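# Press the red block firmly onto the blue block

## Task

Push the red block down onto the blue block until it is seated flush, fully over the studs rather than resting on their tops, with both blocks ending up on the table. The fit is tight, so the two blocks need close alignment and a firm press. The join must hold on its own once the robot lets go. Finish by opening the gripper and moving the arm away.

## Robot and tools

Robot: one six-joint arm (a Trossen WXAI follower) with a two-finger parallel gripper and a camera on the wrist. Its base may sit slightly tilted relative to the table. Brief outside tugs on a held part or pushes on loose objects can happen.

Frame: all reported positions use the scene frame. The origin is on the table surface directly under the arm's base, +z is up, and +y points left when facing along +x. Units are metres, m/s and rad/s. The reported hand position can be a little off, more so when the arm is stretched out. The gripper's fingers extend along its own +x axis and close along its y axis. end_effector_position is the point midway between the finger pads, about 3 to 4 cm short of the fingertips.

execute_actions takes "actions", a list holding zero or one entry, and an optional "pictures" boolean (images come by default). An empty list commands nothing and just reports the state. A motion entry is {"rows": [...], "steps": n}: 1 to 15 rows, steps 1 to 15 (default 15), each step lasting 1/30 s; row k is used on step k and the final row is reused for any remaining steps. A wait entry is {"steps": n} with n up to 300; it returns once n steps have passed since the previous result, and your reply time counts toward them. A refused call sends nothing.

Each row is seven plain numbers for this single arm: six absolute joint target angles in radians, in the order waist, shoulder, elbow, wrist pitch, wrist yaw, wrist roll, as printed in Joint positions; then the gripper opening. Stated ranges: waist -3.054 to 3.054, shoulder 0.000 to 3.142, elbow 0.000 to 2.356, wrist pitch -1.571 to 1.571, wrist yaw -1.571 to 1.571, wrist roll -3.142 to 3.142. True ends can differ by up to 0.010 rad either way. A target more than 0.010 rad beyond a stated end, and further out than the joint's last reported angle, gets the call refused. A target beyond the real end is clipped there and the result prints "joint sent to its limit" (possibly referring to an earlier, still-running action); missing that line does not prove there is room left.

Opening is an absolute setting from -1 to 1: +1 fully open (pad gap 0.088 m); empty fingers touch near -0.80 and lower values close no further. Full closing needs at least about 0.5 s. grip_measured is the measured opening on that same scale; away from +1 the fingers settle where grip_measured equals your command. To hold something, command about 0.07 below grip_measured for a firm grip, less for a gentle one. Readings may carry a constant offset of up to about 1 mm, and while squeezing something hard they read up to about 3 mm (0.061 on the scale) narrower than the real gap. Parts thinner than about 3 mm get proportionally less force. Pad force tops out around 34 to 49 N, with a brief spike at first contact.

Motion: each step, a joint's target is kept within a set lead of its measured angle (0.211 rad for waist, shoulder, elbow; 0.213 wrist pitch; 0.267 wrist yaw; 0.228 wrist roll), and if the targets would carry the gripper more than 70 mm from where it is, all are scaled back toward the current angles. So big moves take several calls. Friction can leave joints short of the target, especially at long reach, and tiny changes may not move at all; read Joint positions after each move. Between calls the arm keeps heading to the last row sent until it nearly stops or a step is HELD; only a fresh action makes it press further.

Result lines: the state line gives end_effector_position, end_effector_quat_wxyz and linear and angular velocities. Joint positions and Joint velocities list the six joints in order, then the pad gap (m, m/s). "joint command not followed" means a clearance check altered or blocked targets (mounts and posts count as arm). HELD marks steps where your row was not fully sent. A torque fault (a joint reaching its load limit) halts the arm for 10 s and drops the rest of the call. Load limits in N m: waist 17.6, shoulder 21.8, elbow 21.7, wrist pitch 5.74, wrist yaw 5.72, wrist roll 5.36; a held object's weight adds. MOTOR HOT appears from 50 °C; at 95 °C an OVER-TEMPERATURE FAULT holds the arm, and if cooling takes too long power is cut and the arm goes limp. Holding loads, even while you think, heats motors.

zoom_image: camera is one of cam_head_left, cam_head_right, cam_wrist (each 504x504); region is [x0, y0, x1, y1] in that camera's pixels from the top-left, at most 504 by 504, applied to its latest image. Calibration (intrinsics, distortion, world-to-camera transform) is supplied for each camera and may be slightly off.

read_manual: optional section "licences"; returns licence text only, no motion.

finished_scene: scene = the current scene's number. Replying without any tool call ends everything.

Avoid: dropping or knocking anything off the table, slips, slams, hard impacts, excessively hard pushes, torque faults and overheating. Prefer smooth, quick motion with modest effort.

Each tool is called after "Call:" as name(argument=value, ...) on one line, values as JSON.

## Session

Call:
execute_actions(actions=[])

Scene clock: 0.00 s of 11933.50 s.
end_effector_position=(+0.4349, -0.1962, +0.3020) grip_measured=+0.853 end_effector_quat_wxyz=(+0.442, +0.845, -0.253, -0.160) end_effector_velocity=(-0.001, -0.002, +0.001) end_effector_angular_velocity=(-0.007, -0.004, -0.003)
Joint positions: [0.546 1.704 0.863 1.443 0.725 1.04  0.081]
Joint velocities: [-0.002 -0.002 -0.002  0.007 -0.007 -0.007 -0.   ]
Heat: hottest waist 25 °C (+0.0 °C/min).
camera_calibration (this result's frames):
cam_wrist: T_world_to_cam=[[0.278268, 0.506274, -0.816244, 0.231735], [0.148628, 0.816877, 0.557335, -0.0404062], [0.948935, -0.276405, 0.152064, -0.439705], [0, 0, 0, 1]] pos_world=[0.358773, -0.205851, 0.278535]

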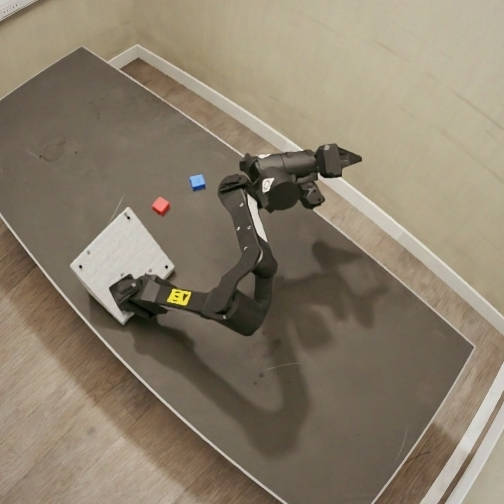

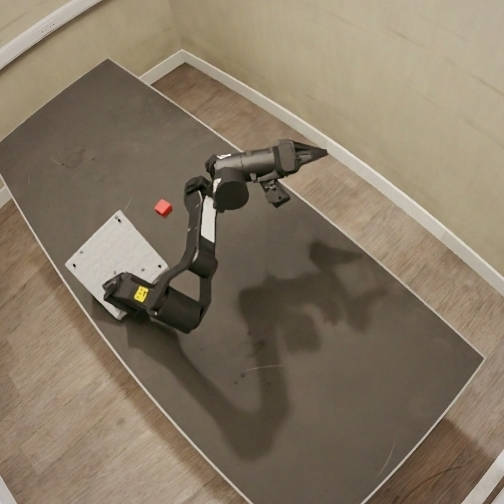

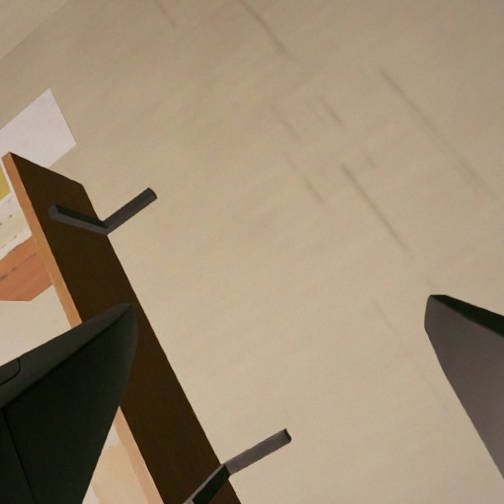

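Call:
execute_actions(actions=[{"rows":[[0.85,1.86,1.15,-1.17,0.6,0.8,1]]}], pictures=false)

Call:
execute_actions(actions=[{"steps":25}], pictures=false)

Call:
execute_actions(actions=[{"rows":[[0.88,1.95,1.2,-1.166,0.59,0.8,1],[0.88,1.95,1.2,-1.166,0.59,0.8,1],[0.91,2.05,1.23,-1.166,0.58,0.8,1],[0.91,2.05,1.23,-1.166,0.58,0.8,1],[0.94,2.15,1.26,-1.166,0.573,0.8,1],[0.94,2.15,1.26,-1.166,0.573,0.8,1],[0.97,2.25,1.28,-1.166,0.573,0.8,1],[0.97,2.25,1.28,-1.166,0.573,0.8,1],[0.995,2.34,1.3,-1.166,0.571,0.8,1]]}], pictures=false)

Call:
execute_actions(actions=[{"steps":20}])

Scene clock: 12.67 s of 11933.50 s.
end_effector_position=(+0.4670, +0.0020, +0.3852) grip_measured=+1.000 end_effector_quat_wxyz=(+0.691, +0.722, +0.035, +0.023) end_effector_velocity=(-0.009, +0.263, -0.278) end_effector_angular_velocity=(-1.192, +1.020, +1.138)
Joint positions: [0.853 1.849 1.137 0.678 0.601 0.805 0.088]
Joint velocities: [-0.056  0.042 -0.007 -1.868 -0.022 -0.037  0.   ]
Heat: hottest waist 27 °C (+9.5 °C/min).
Steps of this call (steps 1 to 90: nothing new was sent; then 9.17 s passed at rest; steps 91 to 105: all 15 steps of this action). Readings (joint positions):
91: [0.554 1.715 0.876 1.427 0.725 1.013]
92: [0.576 1.730 0.906 1.389 0.709 0.978]
94: [0.641 1.769 0.975 1.313 0.670 0.922]
98: [0.781 1.825 1.084 1.119 0.624 0.842]
105: the state above

Scene clock: 13.50 s of 11933.50 s.
end_effector_position=(+0.2993, +0.0515, +0.1740) grip_measured=+1.000 end_effector_quat_wxyz=(+0.771, +0.202, +0.603, +0.032) end_effector_velocity=(-0.282, -0.167, -0.137) end_effector_angular_velocity=(-1.101, +0.976, +1.113)
Joint positions: [ 0.849  1.853  1.137 -0.906  0.601  0.801  0.088]
Joint velocities: [-0.007 -0.002  0.002 -1.853 -0.007  0.007  0.   ]
Heat: hottest waist 27 °C (+8.9 °C/min).
Steps of this call (steps 1 to 25: the robot went on to your last target). Readings (joint positions):
1: [0.851 1.850 1.137 0.613 0.601 0.804]
2: [0.850 1.851 1.137 0.550 0.601 0.804]
4: [0.849 1.852 1.137 0.423 0.601 0.803]
8: [0.849 1.853 1.137 0.171 0.601 0.802]
25: the state above

Scene clock: 14.00 s of 11933.50 s.
end_effector_position=(+0.2373, +0.1248, +0.1187) grip_measured=+1.000 end_effector_quat_wxyz=(+0.702, -0.074, +0.705, +0.070) end_effector_velocity=(+0.011, +0.000, +0.007) end_effector_angular_velocity=(+0.011, -0.007, -0.013)
Joint positions: [ 0.993  2.332  1.277 -1.163  0.57   0.801  0.088]
Joint velocities: [-0.012  0.002  0.046 -0.022  0.007 -0.007  0.   ]
Heat: hottest waist 27 °C (+8.6 °C/min).
Steps of this call (steps 1 to 15: all 15 steps of this action). Readings (joint positions):
1: [0.851 1.867 1.145 -0.977 0.601 0.801]
2: [0.856 1.885 1.159 -1.033 0.601 0.801]
4: [0.877 1.955 1.193 -1.103 0.595 0.801]
8: [0.938 2.146 1.251 -1.149 0.581 0.801]
15: the state above

Scene clock: 14.67 s of 11933.50 s.
end_effector_position=(+0.2399, +0.1260, +0.1211) grip_measured=+1.000 end_effector_quat_wxyz=(+0.704, -0.069, +0.704, +0.070) end_effector_velocity=(-0.004, -0.000, -0.000) end_effector_angular_velocity=(+0.007, +0.024, -0.005)
Joint positions: [ 0.993  2.332  1.288 -1.164  0.57   0.801  0.088]
Joint velocities: [-0.002 -0.002 -0.002 -0.007 -0.022  0.007  0.   ]
Heat: hottest waist 27 °C (+8.2 °C/min).
Steps of this call (steps 1 to 20: the robot went on to your last target). Readings (joint positions):
1: [0.993 2.332 1.279 -1.164 0.570 0.801]
2: [0.993 2.332 1.283 -1.164 0.570 0.801]
4: [0.993 2.332 1.288 -1.164 0.570 0.801]
8: [0.993 2.332 1.288 -1.164 0.570 0.801]
20: the state above
camera_calibration (this result's frames):
cam_wrist: T_world_to_cam=[[0.177026, -0.983976, 0.0212768, 0.0858563], [-0.9162, -0.156859, 0.368745, 0.227215], [-0.359499, -0.0847712, -0.929287, 0.28259], [0, 0, 0, 1]] pos_world=[0.294567, 0.144077, 0.176996]

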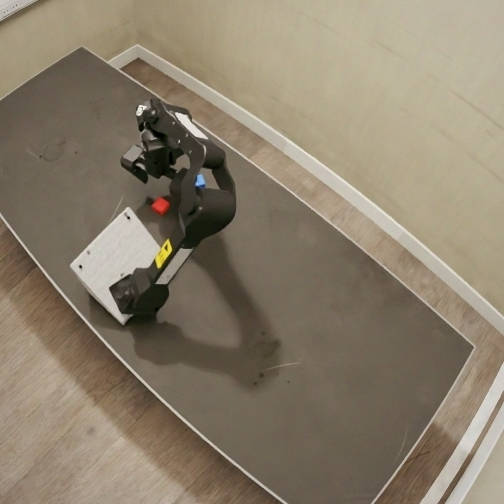

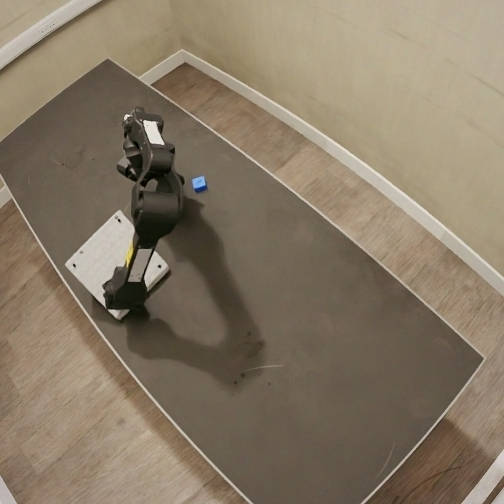

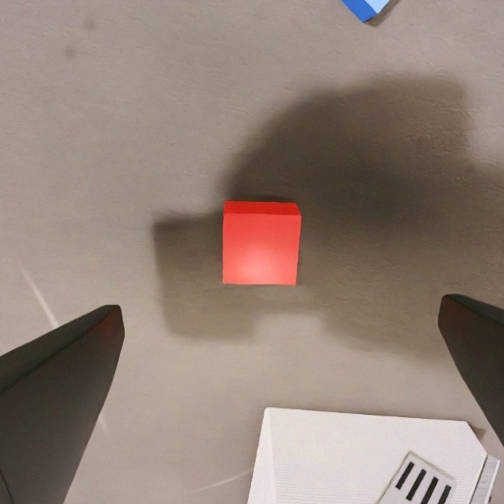

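Call:
execute_actions(actions=[{"rows":[[0.98,2.34,1.265,-1.13,0.58,0.8,0.5],[0.968,2.345,1.245,-1.1,0.587,0.79,0.5],[0.955,2.35,1.225,-1.065,0.595,0.78,0.5],[0.942,2.357,1.205,-1.03,0.602,0.77,0.5],[0.93,2.364,1.185,-1.0,0.61,0.76,0.5],[0.917,2.371,1.165,-0.965,0.617,0.75,0.5],[0.904,2.379,1.145,-0.93,0.625,0.74,0.5],[0.891,2.387,1.125,-0.9,0.632,0.73,0.5],[0.878,2.395,1.105,-0.865,0.64,0.72,0.5],[0.865,2.403,1.085,-0.831,0.647,0.71,0.5]]}], pictures=false)

Call:
execute_actions(actions=[{"steps":15}])

Scene clock: 22.40 s of 11933.50 s.
end_effector_position=(+0.2362, +0.1269, +0.0447) grip_measured=+0.504 end_effector_quat_wxyz=(+0.702, -0.059, +0.708, +0.056) end_effector_velocity=(+0.006, +0.009, -0.009) end_effector_angular_velocity=(+0.044, -0.060, -0.011)
Joint positions: [ 0.864  2.396  1.095 -0.846  0.64   0.715  0.064]
Joint velocities: [-0.007 -0.007 -0.051  0.139  0.022 -0.051 -0.001]
Heat: hottest waist 27 °C (+5.4 °C/min).
Steps of this call (steps 1 to 15: the robot went on to your last target; steps 16 to 90: nothing new was sent; then 4.23 s passed at rest; steps 91 to 105: all 15 steps of this action). Readings (joint positions):
91: [0.993 2.332 1.287 -1.161 0.570 0.801]
92: [0.990 2.332 1.282 -1.144 0.573 0.799]
94: [0.974 2.333 1.259 -1.093 0.585 0.788]
98: [0.922 2.356 1.185 -0.974 0.613 0.754]
105: the state above

Scene clock: 22.90 s of 11933.50 s.
end_effector_position=(+0.2377, +0.1282, +0.0445) grip_measured=+0.502 end_effector_quat_wxyz=(+0.705, -0.056, +0.705, +0.056) end_effector_velocity=(-0.002, -0.002, -0.002) end_effector_angular_velocity=(-0.003, +0.017, +0.024)
Joint positions: [ 0.864  2.396  1.094 -0.833  0.644  0.712  0.064]
Joint velocities: [-0.007  0.002 -0.002 -0.007 -0.007 -0.022 -0.   ]
Heat: hottest waist 28 °C (+7.9 °C/min).
Steps of this call (steps 1 to 15: the robot went on to your last target). Readings (joint positions):
1: [0.864 2.396 1.095 -0.842 0.641 0.715]
2: [0.864 2.396 1.095 -0.838 0.643 0.714]
4: [0.864 2.396 1.095 -0.835 0.643 0.713]
8: [0.864 2.396 1.094 -0.834 0.644 0.712]
15: the state above
camera_calibration (this result's frames):
cam_wrist: T_world_to_cam=[[0.137552, -0.990233, 0.02277, 0.100131], [-0.921636, -0.119534, 0.369187, 0.250307], [-0.362859, -0.071768, -0.929076, 0.209965], [0, 0, 0, 1]] pos_world=[0.293106, 0.144142, 0.100383]

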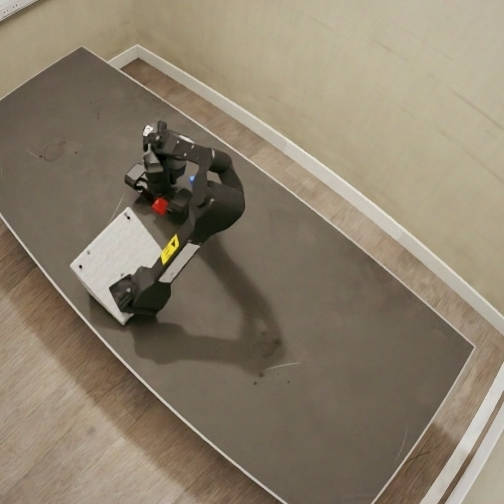

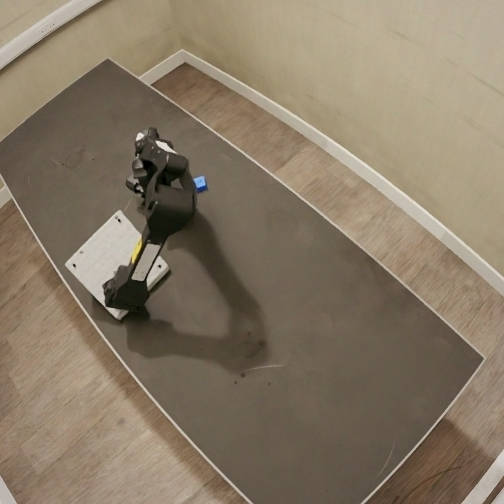

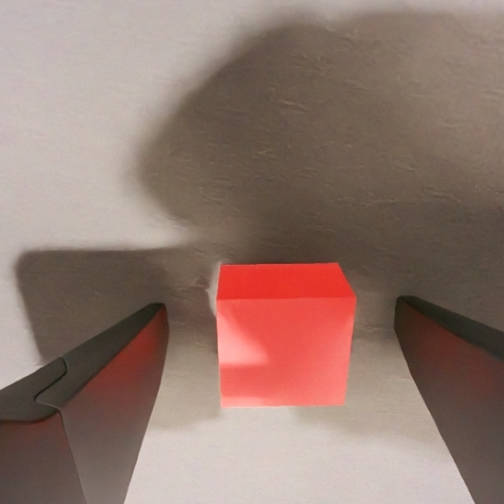

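Call:
execute_actions(actions=[{"rows":[[0.865,2.4,1.09,-0.831,0.647,0.72,-0.28]]}], pictures=false)

Call:
execute_actions(actions=[{"rows":[[0.88,2.385,1.125,-0.87,0.635,0.73,-0.28],[0.895,2.375,1.155,-0.91,0.63,0.74,-0.28],[0.91,2.365,1.19,-0.95,0.62,0.76,-0.28],[0.92,2.36,1.225,-1.0,0.615,0.79,-0.28],[0.92,2.36,1.265,-1.04,0.615,0.83,-0.28],[0.91,2.365,1.305,-1.08,0.62,0.88,-0.28],[0.895,2.375,1.35,-1.11,0.63,0.93,-0.28],[0.875,2.39,1.395,-1.13,0.64,0.98,-0.28],[0.855,2.405,1.44,-1.15,0.65,1.03,-0.28],[0.835,2.42,1.485,-1.17,0.66,1.08,-0.28],[0.815,2.44,1.53,-1.18,0.67,1.13,-0.28],[0.795,2.455,1.57,-1.19,0.68,1.18,-0.28],[0.775,2.475,1.61,-1.2,0.69,1.22,-0.28],[0.755,2.49,1.65,-1.21,0.7,1.26,-0.28],[0.738,2.508,1.68,-1.217,0.711,1.29,-0.28]]}], pictures=false)

Call:
execute_actions(actions=[{"steps":25}])

Scene clock: 34.43 s of 11933.50 s.
end_effector_position=(+0.2379, +0.1285, +0.0446) grip_measured=-0.174 end_effector_quat_wxyz=(+0.706, -0.054, +0.704, +0.054) end_effector_velocity=(-0.004, +0.001, +0.001) end_effector_angular_velocity=(+0.010, +0.019, +0.013)
Joint positions: [ 0.865  2.396  1.094 -0.832  0.645  0.717  0.03 ]
Joint velocities: [ 0.002 -0.002 -0.002 -0.007 -0.022 -0.007 -0.   ]
Heat: hottest waist 28 °C (+5.2 °C/min).
Steps of this call (steps 1 to 15: the robot went on to your last target; steps 16 to 90: nothing new was sent; then 8.03 s passed at rest; steps 91 to 105: all 15 steps of this action). Readings (joint positions):
91: [0.864 2.396 1.094 -0.833 0.644 0.712]
92: [0.864 2.396 1.094 -0.833 0.644 0.713]
94: [0.864 2.396 1.094 -0.833 0.644 0.715]
98: [0.865 2.396 1.094 -0.832 0.644 0.717]
105: the state above

Scene clock: 34.93 s of 11933.50 s.
end_effector_position=(+0.3378, +0.1128, +0.1071) grip_measured=-0.174 end_effector_quat_wxyz=(+0.696, +0.159, +0.685, -0.144) end_effector_velocity=(+0.293, -0.088, -0.067) end_effector_angular_velocity=(-0.050, +0.081, -1.802)
Joint positions: [ 0.786  2.451  1.589 -1.187  0.686  1.196  0.03 ]
Joint velocities: [-0.623  0.486  1.131 -0.315  0.315  1.165 -0.001]
Heat: hottest waist 28 °C (+5.2 °C/min).
Steps of this call (steps 1 to 15: all 15 steps of this action). Readings (joint positions):
1: [0.866 2.396 1.097 -0.838 0.645 0.720]
2: [0.869 2.396 1.105 -0.859 0.643 0.725]
4: [0.885 2.396 1.140 -0.921 0.630 0.749]
8: [0.905 2.391 1.281 -1.059 0.623 0.880]
15: the state above

Scene clock: 35.77 s of 11933.50 s.
end_effector_position=(+0.3561, +0.1057, +0.0963) grip_measured=-0.174 end_effector_quat_wxyz=(+0.679, +0.196, +0.680, -0.196) end_effector_velocity=(-0.001, +0.001, -0.002) end_effector_angular_velocity=(+0.020, +0.016, -0.002)
Joint positions: [ 0.734  2.497  1.668 -1.215  0.708  1.287  0.03 ]
Joint velocities: [-0.007 -0.002 -0.002  0.007 -0.022 -0.007 -0.   ]
Heat: hottest waist 29 °C (+6.7 °C/min).
Steps of this call (steps 1 to 25: the robot went on to your last target). Readings (joint positions):
1: [0.766 2.464 1.620 -1.192 0.695 1.226]
2: [0.750 2.474 1.640 -1.198 0.701 1.245]
4: [0.732 2.485 1.657 -1.209 0.706 1.268]
8: [0.732 2.496 1.663 -1.214 0.707 1.283]
25: the state above
camera_calibration (this result's frames):
cam_wrist: T_world_to_cam=[[-0.549481, -0.835218, 0.0219574, 0.288736], [-0.77172, 0.517427, 0.369753, 0.216882], [-0.320185, 0.186227, -0.928871, 0.256939], [0, 0, 0, 1]] pos_world=[0.408295, 0.0810877, 0.152131]

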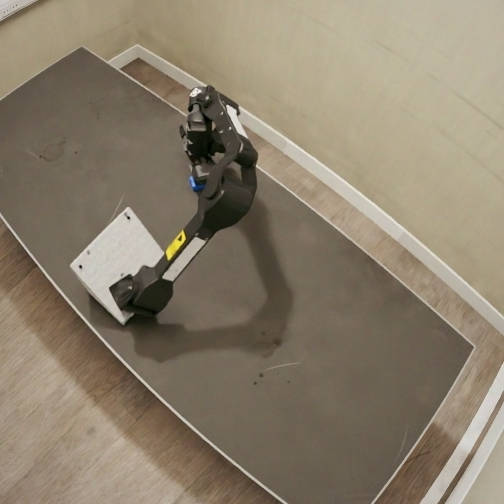

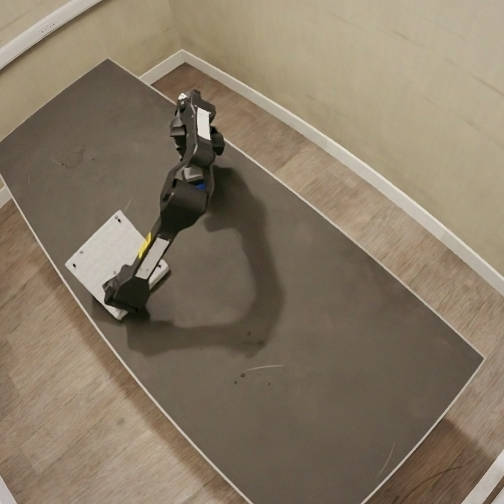

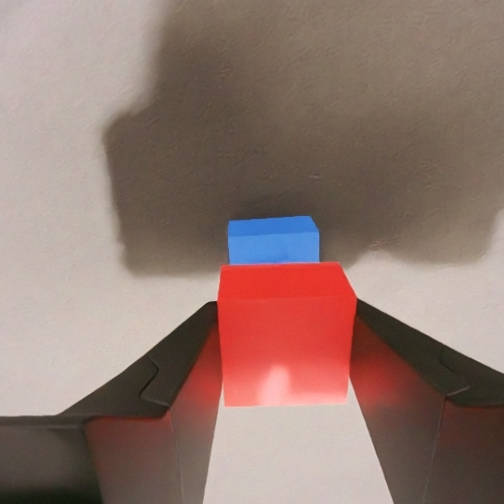

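Call:
execute_actions(actions=[{"rows":[[0.73,2.508,1.645,-1.19,0.715,1.27,-0.28],[0.73,2.508,1.645,-1.19,0.715,1.27,-0.28],[0.72,2.51,1.615,-1.155,0.72,1.245,-0.28],[0.72,2.51,1.615,-1.155,0.72,1.245,-0.28],[0.706,2.511,1.586,-1.115,0.727,1.22,-0.28]]}])

Call:
zoom_image(camera="cam_wrist", region=[180,190,380,330])

Scene clock: 45.23 s of 11933.50 s.
end_effector_position=(+0.3529, +0.1076, +0.0722) grip_measured=-0.174 end_effector_quat_wxyz=(+0.682, +0.184, +0.683, -0.187) end_effector_velocity=(-0.005, +0.003, -0.002) end_effector_angular_velocity=(+0.022, +0.032, +0.028)
Joint positions: [ 0.703  2.504  1.595 -1.118  0.724  1.223  0.03 ]
Joint velocities: [-0.002  0.002 -0.002 -0.007 -0.037 -0.022 -0.   ]
Heat: hottest waist 30 °C (+6.6 °C/min).
Steps of this call (steps 1 to 15: the robot went on to your last target; steps 16 to 90: nothing new was sent; then 5.97 s passed at rest; steps 91 to 105: all 15 steps of this action). Readings (joint positions):
91: [0.734 2.497 1.667 -1.213 0.708 1.286]
92: [0.734 2.497 1.665 -1.207 0.709 1.282]
94: [0.730 2.497 1.649 -1.180 0.714 1.265]
98: [0.710 2.501 1.606 -1.133 0.720 1.232]
105: the state above
camera_calibration (this result's frames):
cam_wrist: T_world_to_cam=[[-0.522859, -0.851961, 0.0279543, 0.281064], [-0.786589, 0.494858, 0.369314, 0.229963], [-0.328475, 0.171111, -0.928884, 0.237736], [0, 0, 0, 1]] pos_world=[0.405934, 0.0849777, 0.128043]

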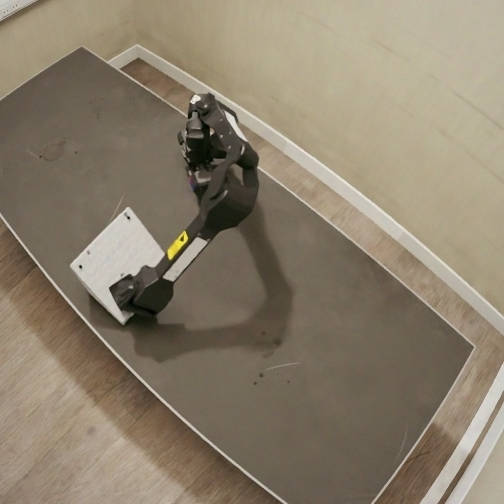

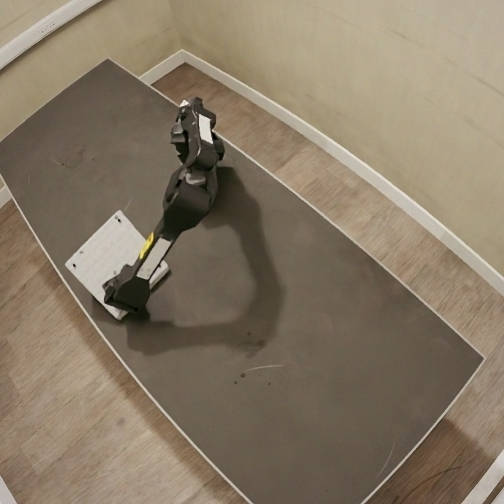

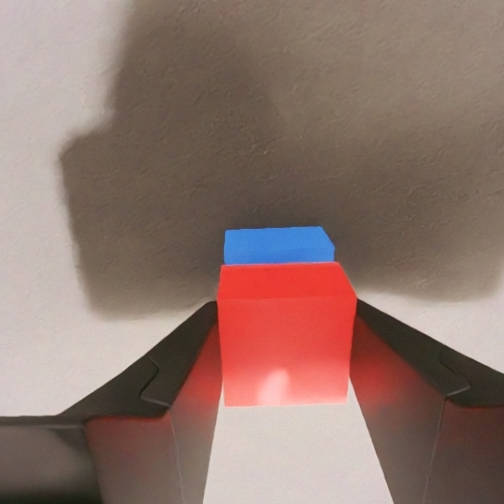

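Region (180, 190, 380, 330) of cam_wrist's 504x504 image, scaled by 2.520, with more detail than that image has; it fills the top 353 rows of this view, and the rest is white.

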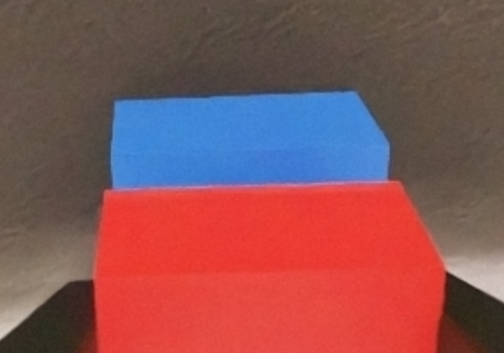

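Call:
execute_actions(actions=[{"rows":[[0.697,2.504,1.578,-1.101,0.73,1.208,-0.28]]}])

Call:
zoom_image(camera="cam_wrist", region=[180,190,380,330])

Scene clock: 51.40 s of 11933.50 s.
end_effector_position=(+0.3535, +0.1072, +0.0691) grip_measured=-0.174 end_effector_quat_wxyz=(+0.682, +0.183, +0.683, -0.185) end_effector_velocity=(-0.003, -0.000, -0.002) end_effector_angular_velocity=(-0.000, +0.014, +0.014)
Joint positions: [ 0.696  2.504  1.588 -1.104  0.727  1.211  0.03 ]
Joint velocities: [-0.002  0.002 -0.002 -0.007 -0.007 -0.007 -0.   ]
Heat: hottest waist 31 °C (+7.0 °C/min).
Steps of this call (steps 1 to 15: the robot went on to your last target; steps 16 to 90: nothing new was sent; then 2.67 s passed at rest; steps 91 to 105: all 15 steps of this action). Readings (joint positions):
91: [0.702 2.504 1.594 -1.114 0.724 1.220]
92: [0.702 2.504 1.592 -1.110 0.725 1.217]
94: [0.699 2.504 1.590 -1.107 0.726 1.213]
98: [0.696 2.504 1.588 -1.104 0.727 1.211]
105: the state above
camera_calibration (this result's frames):
cam_wrist: T_world_to_cam=[[-0.519752, -0.8539, 0.026699, 0.28034], [-0.788718, 0.491618, 0.369101, 0.232891], [-0.328301, 0.170783, -0.929006, 0.235076], [0, 0, 0, 1]] pos_world=[0.406569, 0.0847415, 0.124942]

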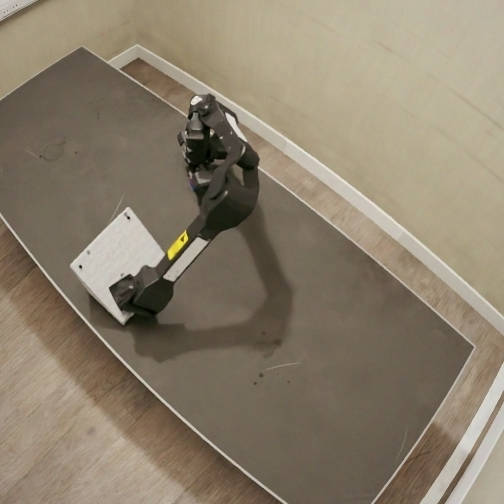

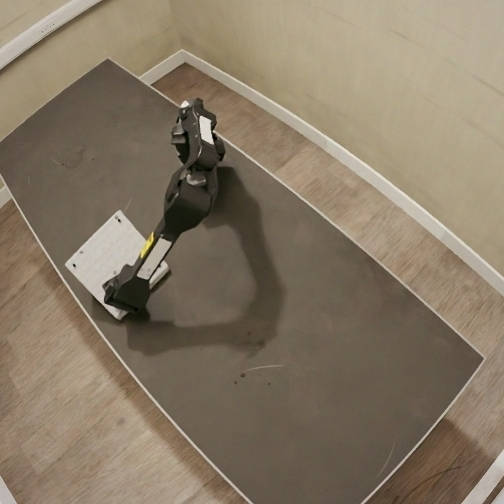

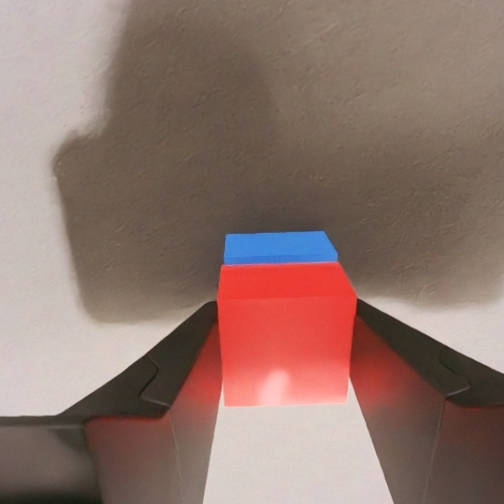

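Region (180, 190, 380, 330) of cam_wrist's 504x504 image, scaled by 2.520, with more detail than that image has; it fills the top 353 rows of this view, and the rest is white.

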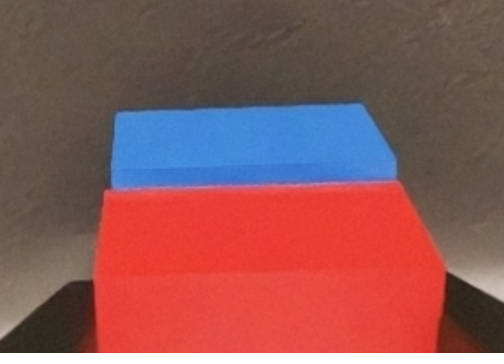

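Call:
execute_actions(actions=[{"rows":[[0.695,2.506,1.575,-1.108,0.73,1.208,-0.28],[0.695,2.506,1.575,-1.108,0.73,1.208,-0.28],[0.695,2.506,1.575,-1.108,0.73,1.208,-0.28],[0.695,2.506,1.575,-1.108,0.73,1.208,-0.28],[0.692,2.509,1.572,-1.1,0.731,1.206,-0.28],[0.689,2.512,1.568,-1.095,0.732,1.204,-0.28],[0.683,2.517,1.563,-1.09,0.732,1.202,-0.28],[0.673,2.525,1.557,-1.088,0.732,1.202,-0.28],[0.663,2.533,1.551,-1.086,0.732,1.202,-0.28],[0.653,2.541,1.545,-1.084,0.732,1.202,-0.28],[0.643,2.549,1.539,-1.082,0.732,1.202,-0.28],[0.633,2.557,1.533,-1.08,0.732,1.202,-0.28]]}])

Call:
zoom_image(camera="cam_wrist", region=[180,190,380,330])

Scene clock: 58.17 s of 11933.50 s.
end_effector_position=(+0.3497, +0.1075, +0.0629) grip_measured=-0.174 end_effector_quat_wxyz=(+0.679, +0.180, +0.688, -0.185) end_effector_velocity=(-0.002, +0.001, -0.004) end_effector_angular_velocity=(+0.009, +0.006, +0.012)
Joint positions: [ 0.689  2.506  1.568 -1.088  0.723  1.204  0.03 ]
Joint velocities: [-0.007 -0.002 -0.017  0.022 -0.007 -0.022 -0.   ]
Heat: hottest waist 32 °C (+7.2 °C/min).
Steps of this call (steps 1 to 15: the robot went on to your last target; steps 16 to 90: nothing new was sent; then 3.27 s passed at rest; steps 91 to 105: all 15 steps of this action). Readings (joint positions):
91: [0.696 2.504 1.587 -1.103 0.727 1.211]
92: [0.696 2.504 1.587 -1.103 0.727 1.211]
94: [0.695 2.504 1.586 -1.104 0.727 1.211]
98: [0.692 2.504 1.579 -1.098 0.727 1.207]
105: the state above
camera_calibration (this result's frames):
cam_wrist: T_world_to_cam=[[-0.514273, -0.856988, 0.0331084, 0.276778], [-0.78723, 0.487025, 0.378253, 0.231493], [-0.340282, 0.168461, -0.92511, 0.232213], [0, 0, 0, 1]] pos_world=[0.403596, 0.0853339, 0.118096]

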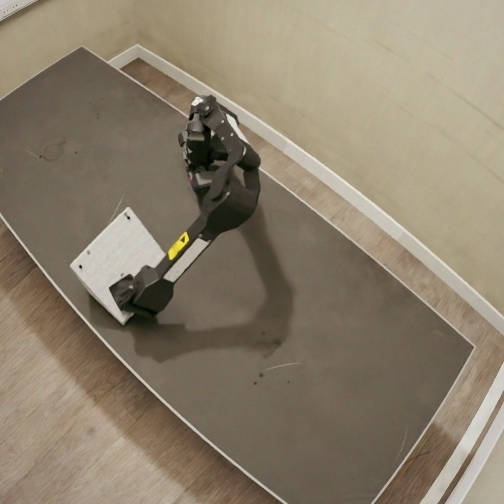

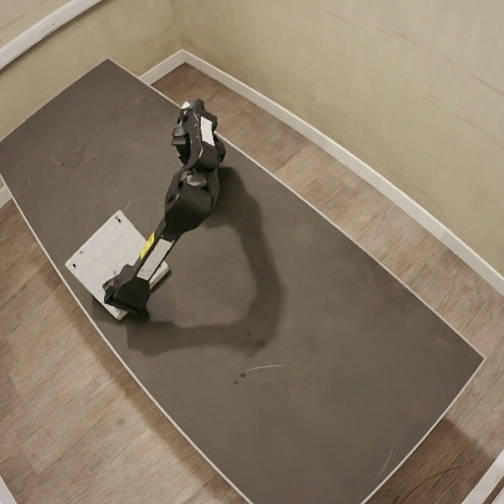

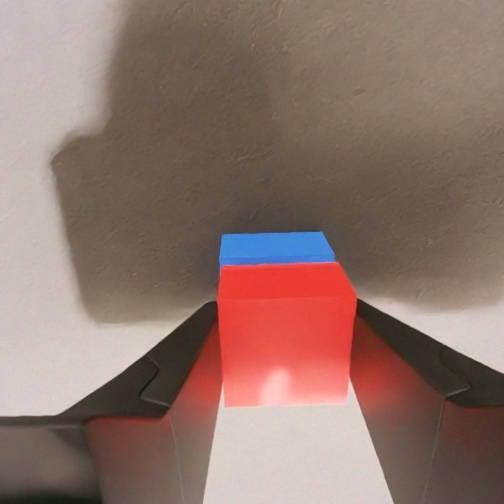

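Region (180, 190, 380, 330) of cam_wrist's 504x504 image, scaled by 2.520, with more detail than that image has; it fills the top 353 rows of this view, and the rest is white.

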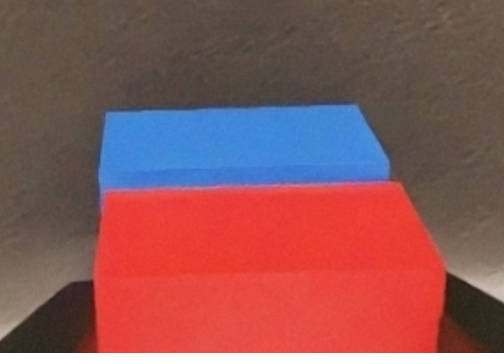

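Overshot ~0.6 mm; ease off and correct outward.

Call:
execute_actions(actions=[{"rows":[[0.66,2.535,1.56,-1.08,0.734,1.207,-0.28],[0.682,2.515,1.575,-1.082,0.734,1.207,-0.28]]}])

Call:
zoom_image(camera="cam_wrist", region=[180,190,380,330])

Scene clock: 62.60 s of 11933.50 s.
end_effector_position=(+0.3521, +0.1075, +0.0659) grip_measured=-0.174 end_effector_quat_wxyz=(+0.684, +0.181, +0.682, -0.185) end_effector_velocity=(-0.001, -0.004, +0.000) end_effector_angular_velocity=(-0.014, +0.007, +0.017)
Joint positions: [ 0.694  2.504  1.572 -1.087  0.732  1.205  0.03 ]
Joint velocities: [-0.002 -0.002  0.002 -0.022  0.007 -0.007 -0.   ]
Heat: hottest waist 31 °C (+5.0 °C/min).
Steps of this call (steps 1 to 15: the robot went on to your last target; steps 16 to 90: nothing new was sent; then 0.93 s passed at rest; steps 91 to 105: all 15 steps of this action). Readings (joint positions):
91: [0.689 2.506 1.568 -1.087 0.724 1.203]
92: [0.691 2.504 1.570 -1.087 0.727 1.203]
94: [0.694 2.504 1.571 -1.087 0.732 1.203]
98: [0.694 2.504 1.572 -1.087 0.732 1.204]
105: the state above
camera_calibration (this result's frames):
cam_wrist: T_world_to_cam=[[-0.516791, -0.855651, 0.028093, 0.278989], [-0.791675, 0.490126, 0.364728, 0.234349], [-0.325849, 0.166247, -0.93069, 0.231388], [0, 0, 0, 1]] pos_world=[0.405105, 0.0853888, 0.122039]

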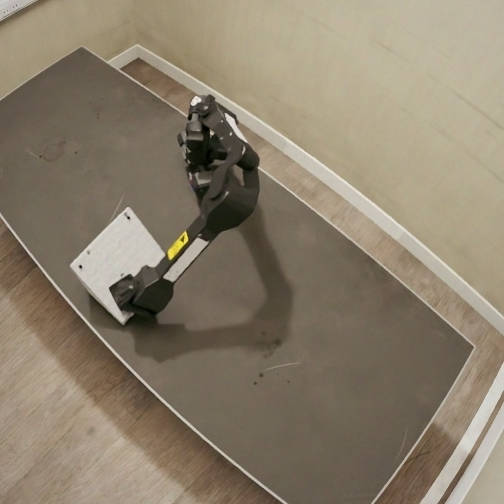

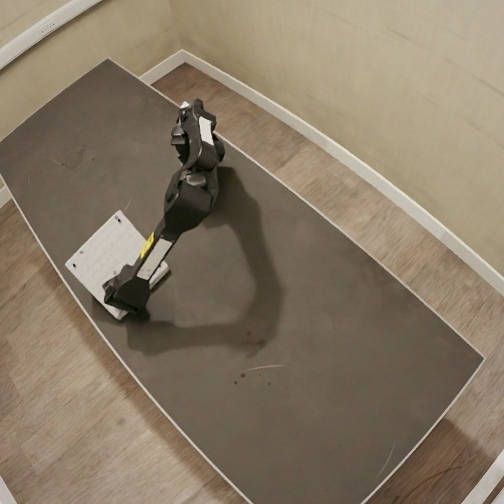

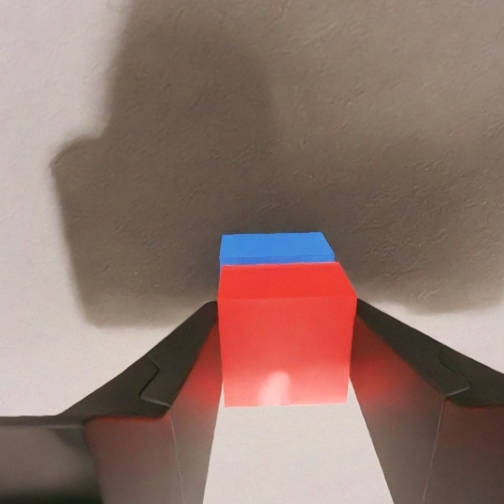

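Region (180, 190, 380, 330) of cam_wrist's 504x504 image, scaled by 2.520, with more detail than that image has; it fills the top 353 rows of this view, and the rest is white.

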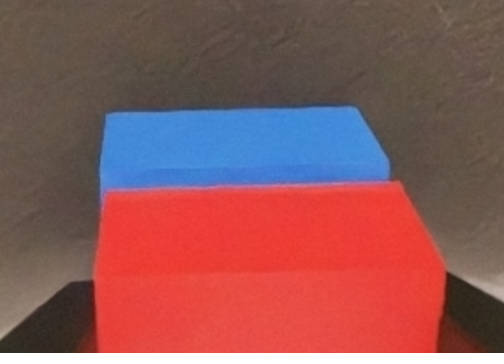

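Call:
execute_actions(actions=[{"rows":[[0.694,2.504,1.588,-1.087,0.734,1.209,-0.28]]}])

Call:
zoom_image(camera="cam_wrist", region=[180,190,380,330])

Scene clock: 65.90 s of 11933.50 s.
end_effector_position=(+0.3536, +0.1079, +0.0672) grip_measured=-0.174 end_effector_quat_wxyz=(+0.685, +0.184, +0.680, -0.185) end_effector_velocity=(-0.002, -0.001, -0.000) end_effector_angular_velocity=(+0.002, +0.011, +0.011)
Joint positions: [ 0.695  2.504  1.578 -1.087  0.732  1.206  0.03 ]
Joint velocities: [-0.002 -0.002 -0.002 -0.007 -0.007 -0.007  0.   ]
Heat: hottest waist 32 °C (+6.0 °C/min).
Steps of this call (steps 1 to 15: the robot went on to your last target; steps 16 to 84: nothing new was sent; steps 85 to 99: all 15 steps of this action). Readings (joint positions):
85: [0.695 2.504 1.574 -1.087 0.732 1.205]
86: [0.695 2.504 1.576 -1.087 0.732 1.205]
88: [0.695 2.504 1.578 -1.087 0.732 1.206]
92: [0.695 2.504 1.578 -1.087 0.732 1.206]
99: the state above
camera_calibration (this result's frames):
cam_wrist: T_world_to_cam=[[-0.520893, -0.853289, 0.0238481, 0.281535], [-0.790816, 0.492897, 0.362853, 0.234362], [-0.321373, 0.170148, -0.931541, 0.23104], [0, 0, 0, 1]] pos_world=[0.406237, 0.0854034, 0.12347]

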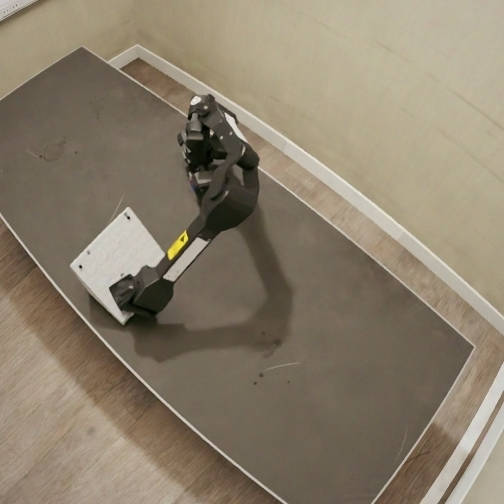

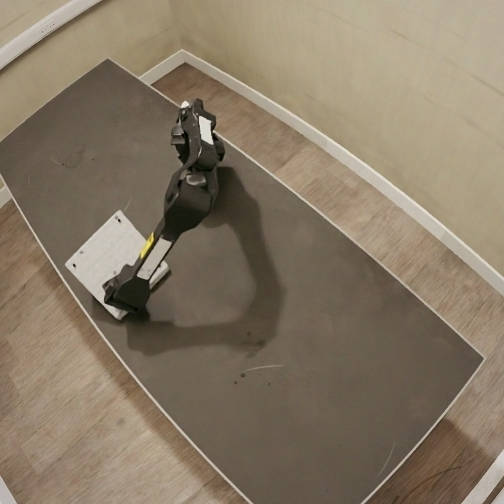

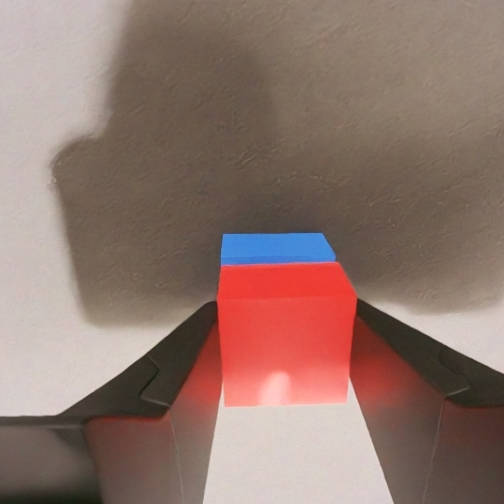

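Region (180, 190, 380, 330) of cam_wrist's 504x504 image, scaled by 2.520, with more detail than that image has; it fills the top 353 rows of this view, and the rest is white.

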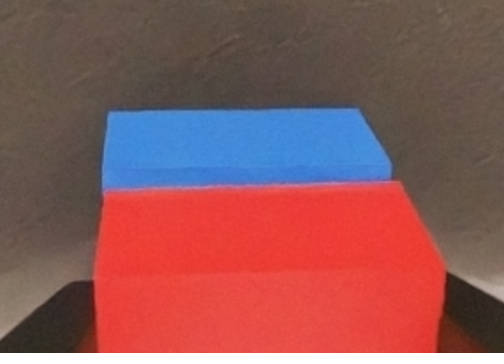

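Closer; small correction then press.

Call:
execute_actions(actions=[{"rows":[[0.694,2.504,1.588,-1.081,0.736,1.222,-0.28],[0.694,2.504,1.588,-1.081,0.736,1.222,-0.28],[0.694,2.504,1.588,-1.081,0.736,1.222,-0.28],[0.694,2.504,1.588,-1.081,0.736,1.222,-0.28],[0.688,2.512,1.58,-1.079,0.736,1.222,-0.28],[0.68,2.52,1.574,-1.077,0.737,1.22,-0.28],[0.67,2.528,1.568,-1.075,0.738,1.22,-0.28],[0.66,2.537,1.562,-1.073,0.739,1.22,-0.28],[0.65,2.546,1.556,-1.071,0.74,1.22,-0.28],[0.64,2.555,1.55,-1.069,0.741,1.22,-0.28],[0.63,2.564,1.544,-1.067,0.742,1.22,-0.28],[0.62,2.573,1.538,-1.065,0.743,1.22,-0.28],[0.61,2.582,1.532,-1.063,0.744,1.22,-0.28]]}])

Call:
zoom_image(camera="cam_wrist", region=[180,190,380,330])

Scene clock: 72.27 s of 11933.50 s.
end_effector_position=(+0.3522, +0.1092, +0.0613) grip_measured=-0.174 end_effector_quat_wxyz=(+0.679, +0.187, +0.684, -0.191) end_effector_velocity=(-0.003, +0.002, -0.007) end_effector_angular_velocity=(+0.004, +0.011, -0.011)
Joint positions: [ 0.687  2.514  1.574 -1.078  0.727  1.217  0.03 ]
Joint velocities: [-0.007  0.007 -0.017  0.022 -0.007  0.007 -0.   ]
Heat: hottest waist 32 °C (+5.1 °C/min).
Steps of this call (steps 1 to 15: the robot went on to your last target; steps 16 to 90: nothing new was sent; then 2.87 s passed at rest; steps 91 to 105: all 15 steps of this action). Readings (joint positions):
91: [0.695 2.504 1.578 -1.087 0.732 1.209]
92: [0.695 2.504 1.578 -1.087 0.732 1.213]
94: [0.695 2.504 1.578 -1.086 0.732 1.216]
98: [0.692 2.505 1.578 -1.081 0.732 1.217]
105: the state above
camera_calibration (this result's frames):
cam_wrist: T_world_to_cam=[[-0.531983, -0.84624, 0.0295405, 0.284871], [-0.779373, 0.502989, 0.373604, 0.228932], [-0.331017, 0.175728, -0.927118, 0.227418], [0, 0, 0, 1]] pos_world=[0.40525, 0.0859552, 0.116898]

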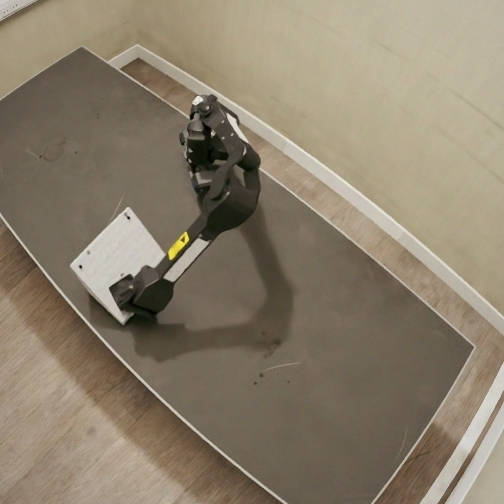

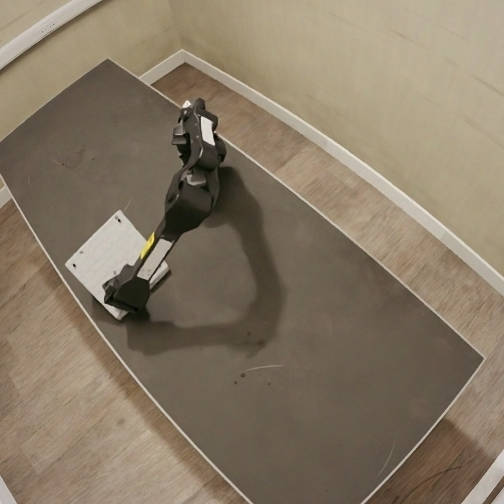

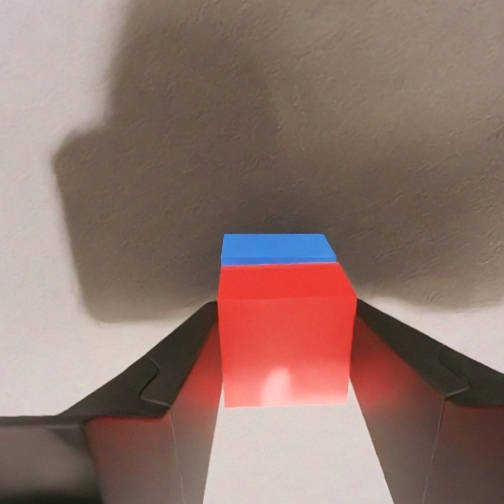

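Region (180, 190, 380, 330) of cam_wrist's 504x504 image, scaled by 2.520, with more detail than that image has; it fills the top 353 rows of this view, and the rest is white.

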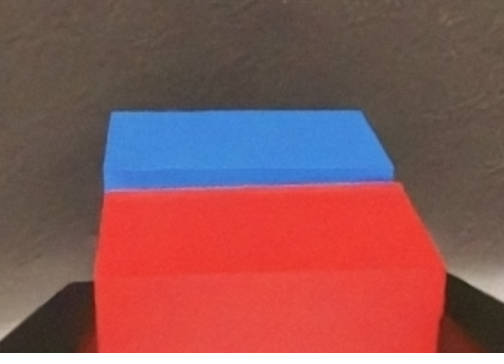

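Call:
execute_actions(actions=[{"rows":[[0.65,2.55,1.555,-1.075,0.735,1.22,-0.28],[0.69,2.51,1.578,-1.08,0.732,1.22,-0.28],[0.69,2.51,1.578,-1.08,0.732,1.22,-0.28],[0.69,2.51,1.578,-1.08,0.732,1.22,-0.28],[0.692,2.508,1.58,-1.08,0.732,1.22,0.2],[0.692,2.508,1.58,-1.08,0.732,1.22,0.2],[0.692,2.508,1.58,-1.08,0.732,1.22,0.2],[0.692,2.508,1.58,-1.08,0.732,1.22,0.2],[0.692,2.508,1.58,-1.08,0.732,1.22,0.2],[0.71,2.5,1.61,-1.12,0.725,1.23,0.2],[0.725,2.495,1.635,-1.16,0.718,1.25,0.2],[0.738,2.49,1.655,-1.195,0.712,1.26,0.2]]}], pictures=false)

Call:
execute_actions(actions=[{"rows":[[0.738,2.49,1.655,-1.195,0.712,1.26,0.2],[0.738,2.49,1.655,-1.195,0.712,1.26,0.2],[0.738,2.49,1.655,-1.195,0.712,1.26,0.2],[0.738,2.49,1.655,-1.195,0.712,1.26,-0.55]]}])

Scene clock: 82.93 s of 11933.50 s.
end_effector_position=(+0.3528, +0.1082, +0.0852) grip_measured=+0.190 end_effector_quat_wxyz=(+0.683, +0.182, +0.682, -0.188) end_effector_velocity=(+0.020, +0.029, +0.119) end_effector_angular_velocity=(+0.087, -0.201, +0.007)
Joint positions: [ 0.726  2.504  1.631 -1.173  0.719  1.251  0.048]
Joint velocities: [ 0.227 -0.066  0.217 -0.183 -0.037  0.081  0.004]
Heat: hottest waist 31 °C (+3.0 °C/min).
Steps of this call (steps 1 to 15: the robot went on to your last target; steps 16 to 90: nothing new was sent; then 7.17 s passed at rest; steps 91 to 105: all 15 steps of this action). Readings (joint positions):
91: [0.688 2.512 1.573 -1.077 0.728 1.217]
92: [0.691 2.507 1.575 -1.077 0.732 1.217]
94: [0.695 2.506 1.575 -1.077 0.737 1.217]
98: [0.690 2.507 1.576 -1.078 0.734 1.217]
105: the state above

Scene clock: 83.43 s of 11933.50 s.
end_effector_position=(+0.3527, +0.1086, +0.0916) grip_measured=-0.539 end_effector_quat_wxyz=(+0.685, +0.182, +0.681, -0.186) end_effector_velocity=(-0.002, -0.000, +0.001) end_effector_angular_velocity=(+0.002, +0.007, +0.014)
Joint positions: [ 0.738  2.501  1.644 -1.193  0.715  1.258  0.013]
Joint velocities: [ 0.002 -0.002 -0.002 -0.007 -0.007 -0.007 -0.006]
Heat: hottest waist 31 °C (+3.0 °C/min).
Steps of this call (steps 1 to 15: all 15 steps of this action). Readings (joint positions):
1: [0.733 2.502 1.637 -1.179 0.718 1.253]
2: [0.737 2.501 1.641 -1.183 0.717 1.254]
4: [0.739 2.501 1.644 -1.188 0.716 1.256]
8: [0.738 2.501 1.644 -1.192 0.715 1.257]
15: the state above
camera_calibration (this result's frames):
cam_wrist: T_world_to_cam=[[-0.519561, -0.85402, 0.0265752, 0.280425], [-0.791319, 0.492682, 0.362047, 0.224765], [-0.322288, 0.167076, -0.931781, 0.254082], [0, 0, 0, 1]] pos_world=[0.405446, 0.0863, 0.147921]

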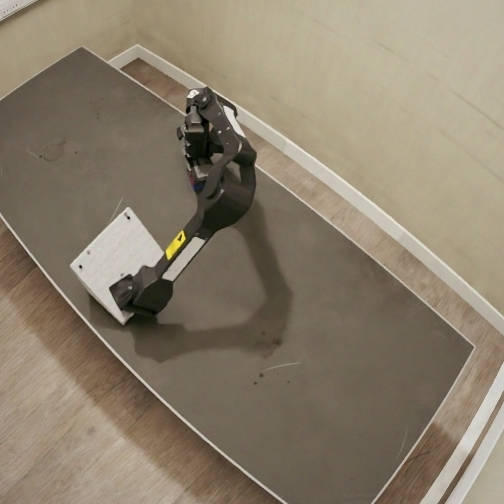

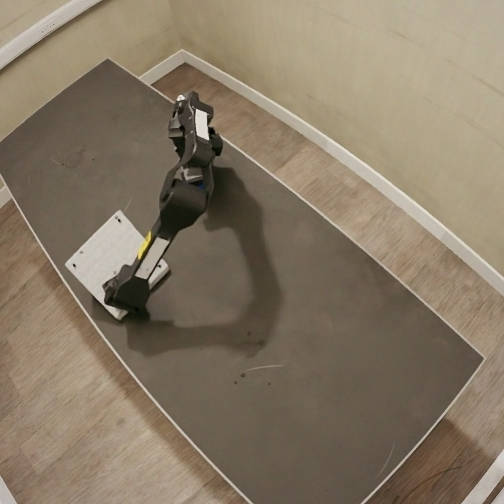

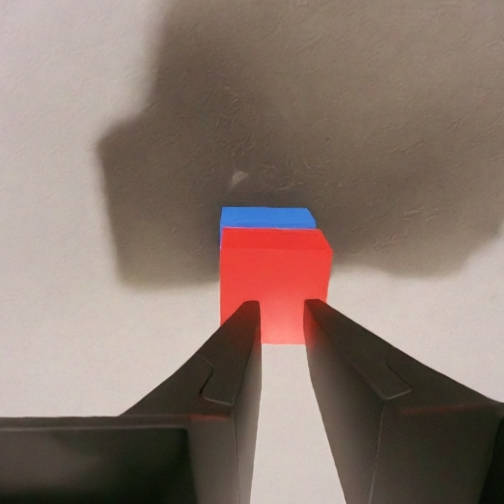

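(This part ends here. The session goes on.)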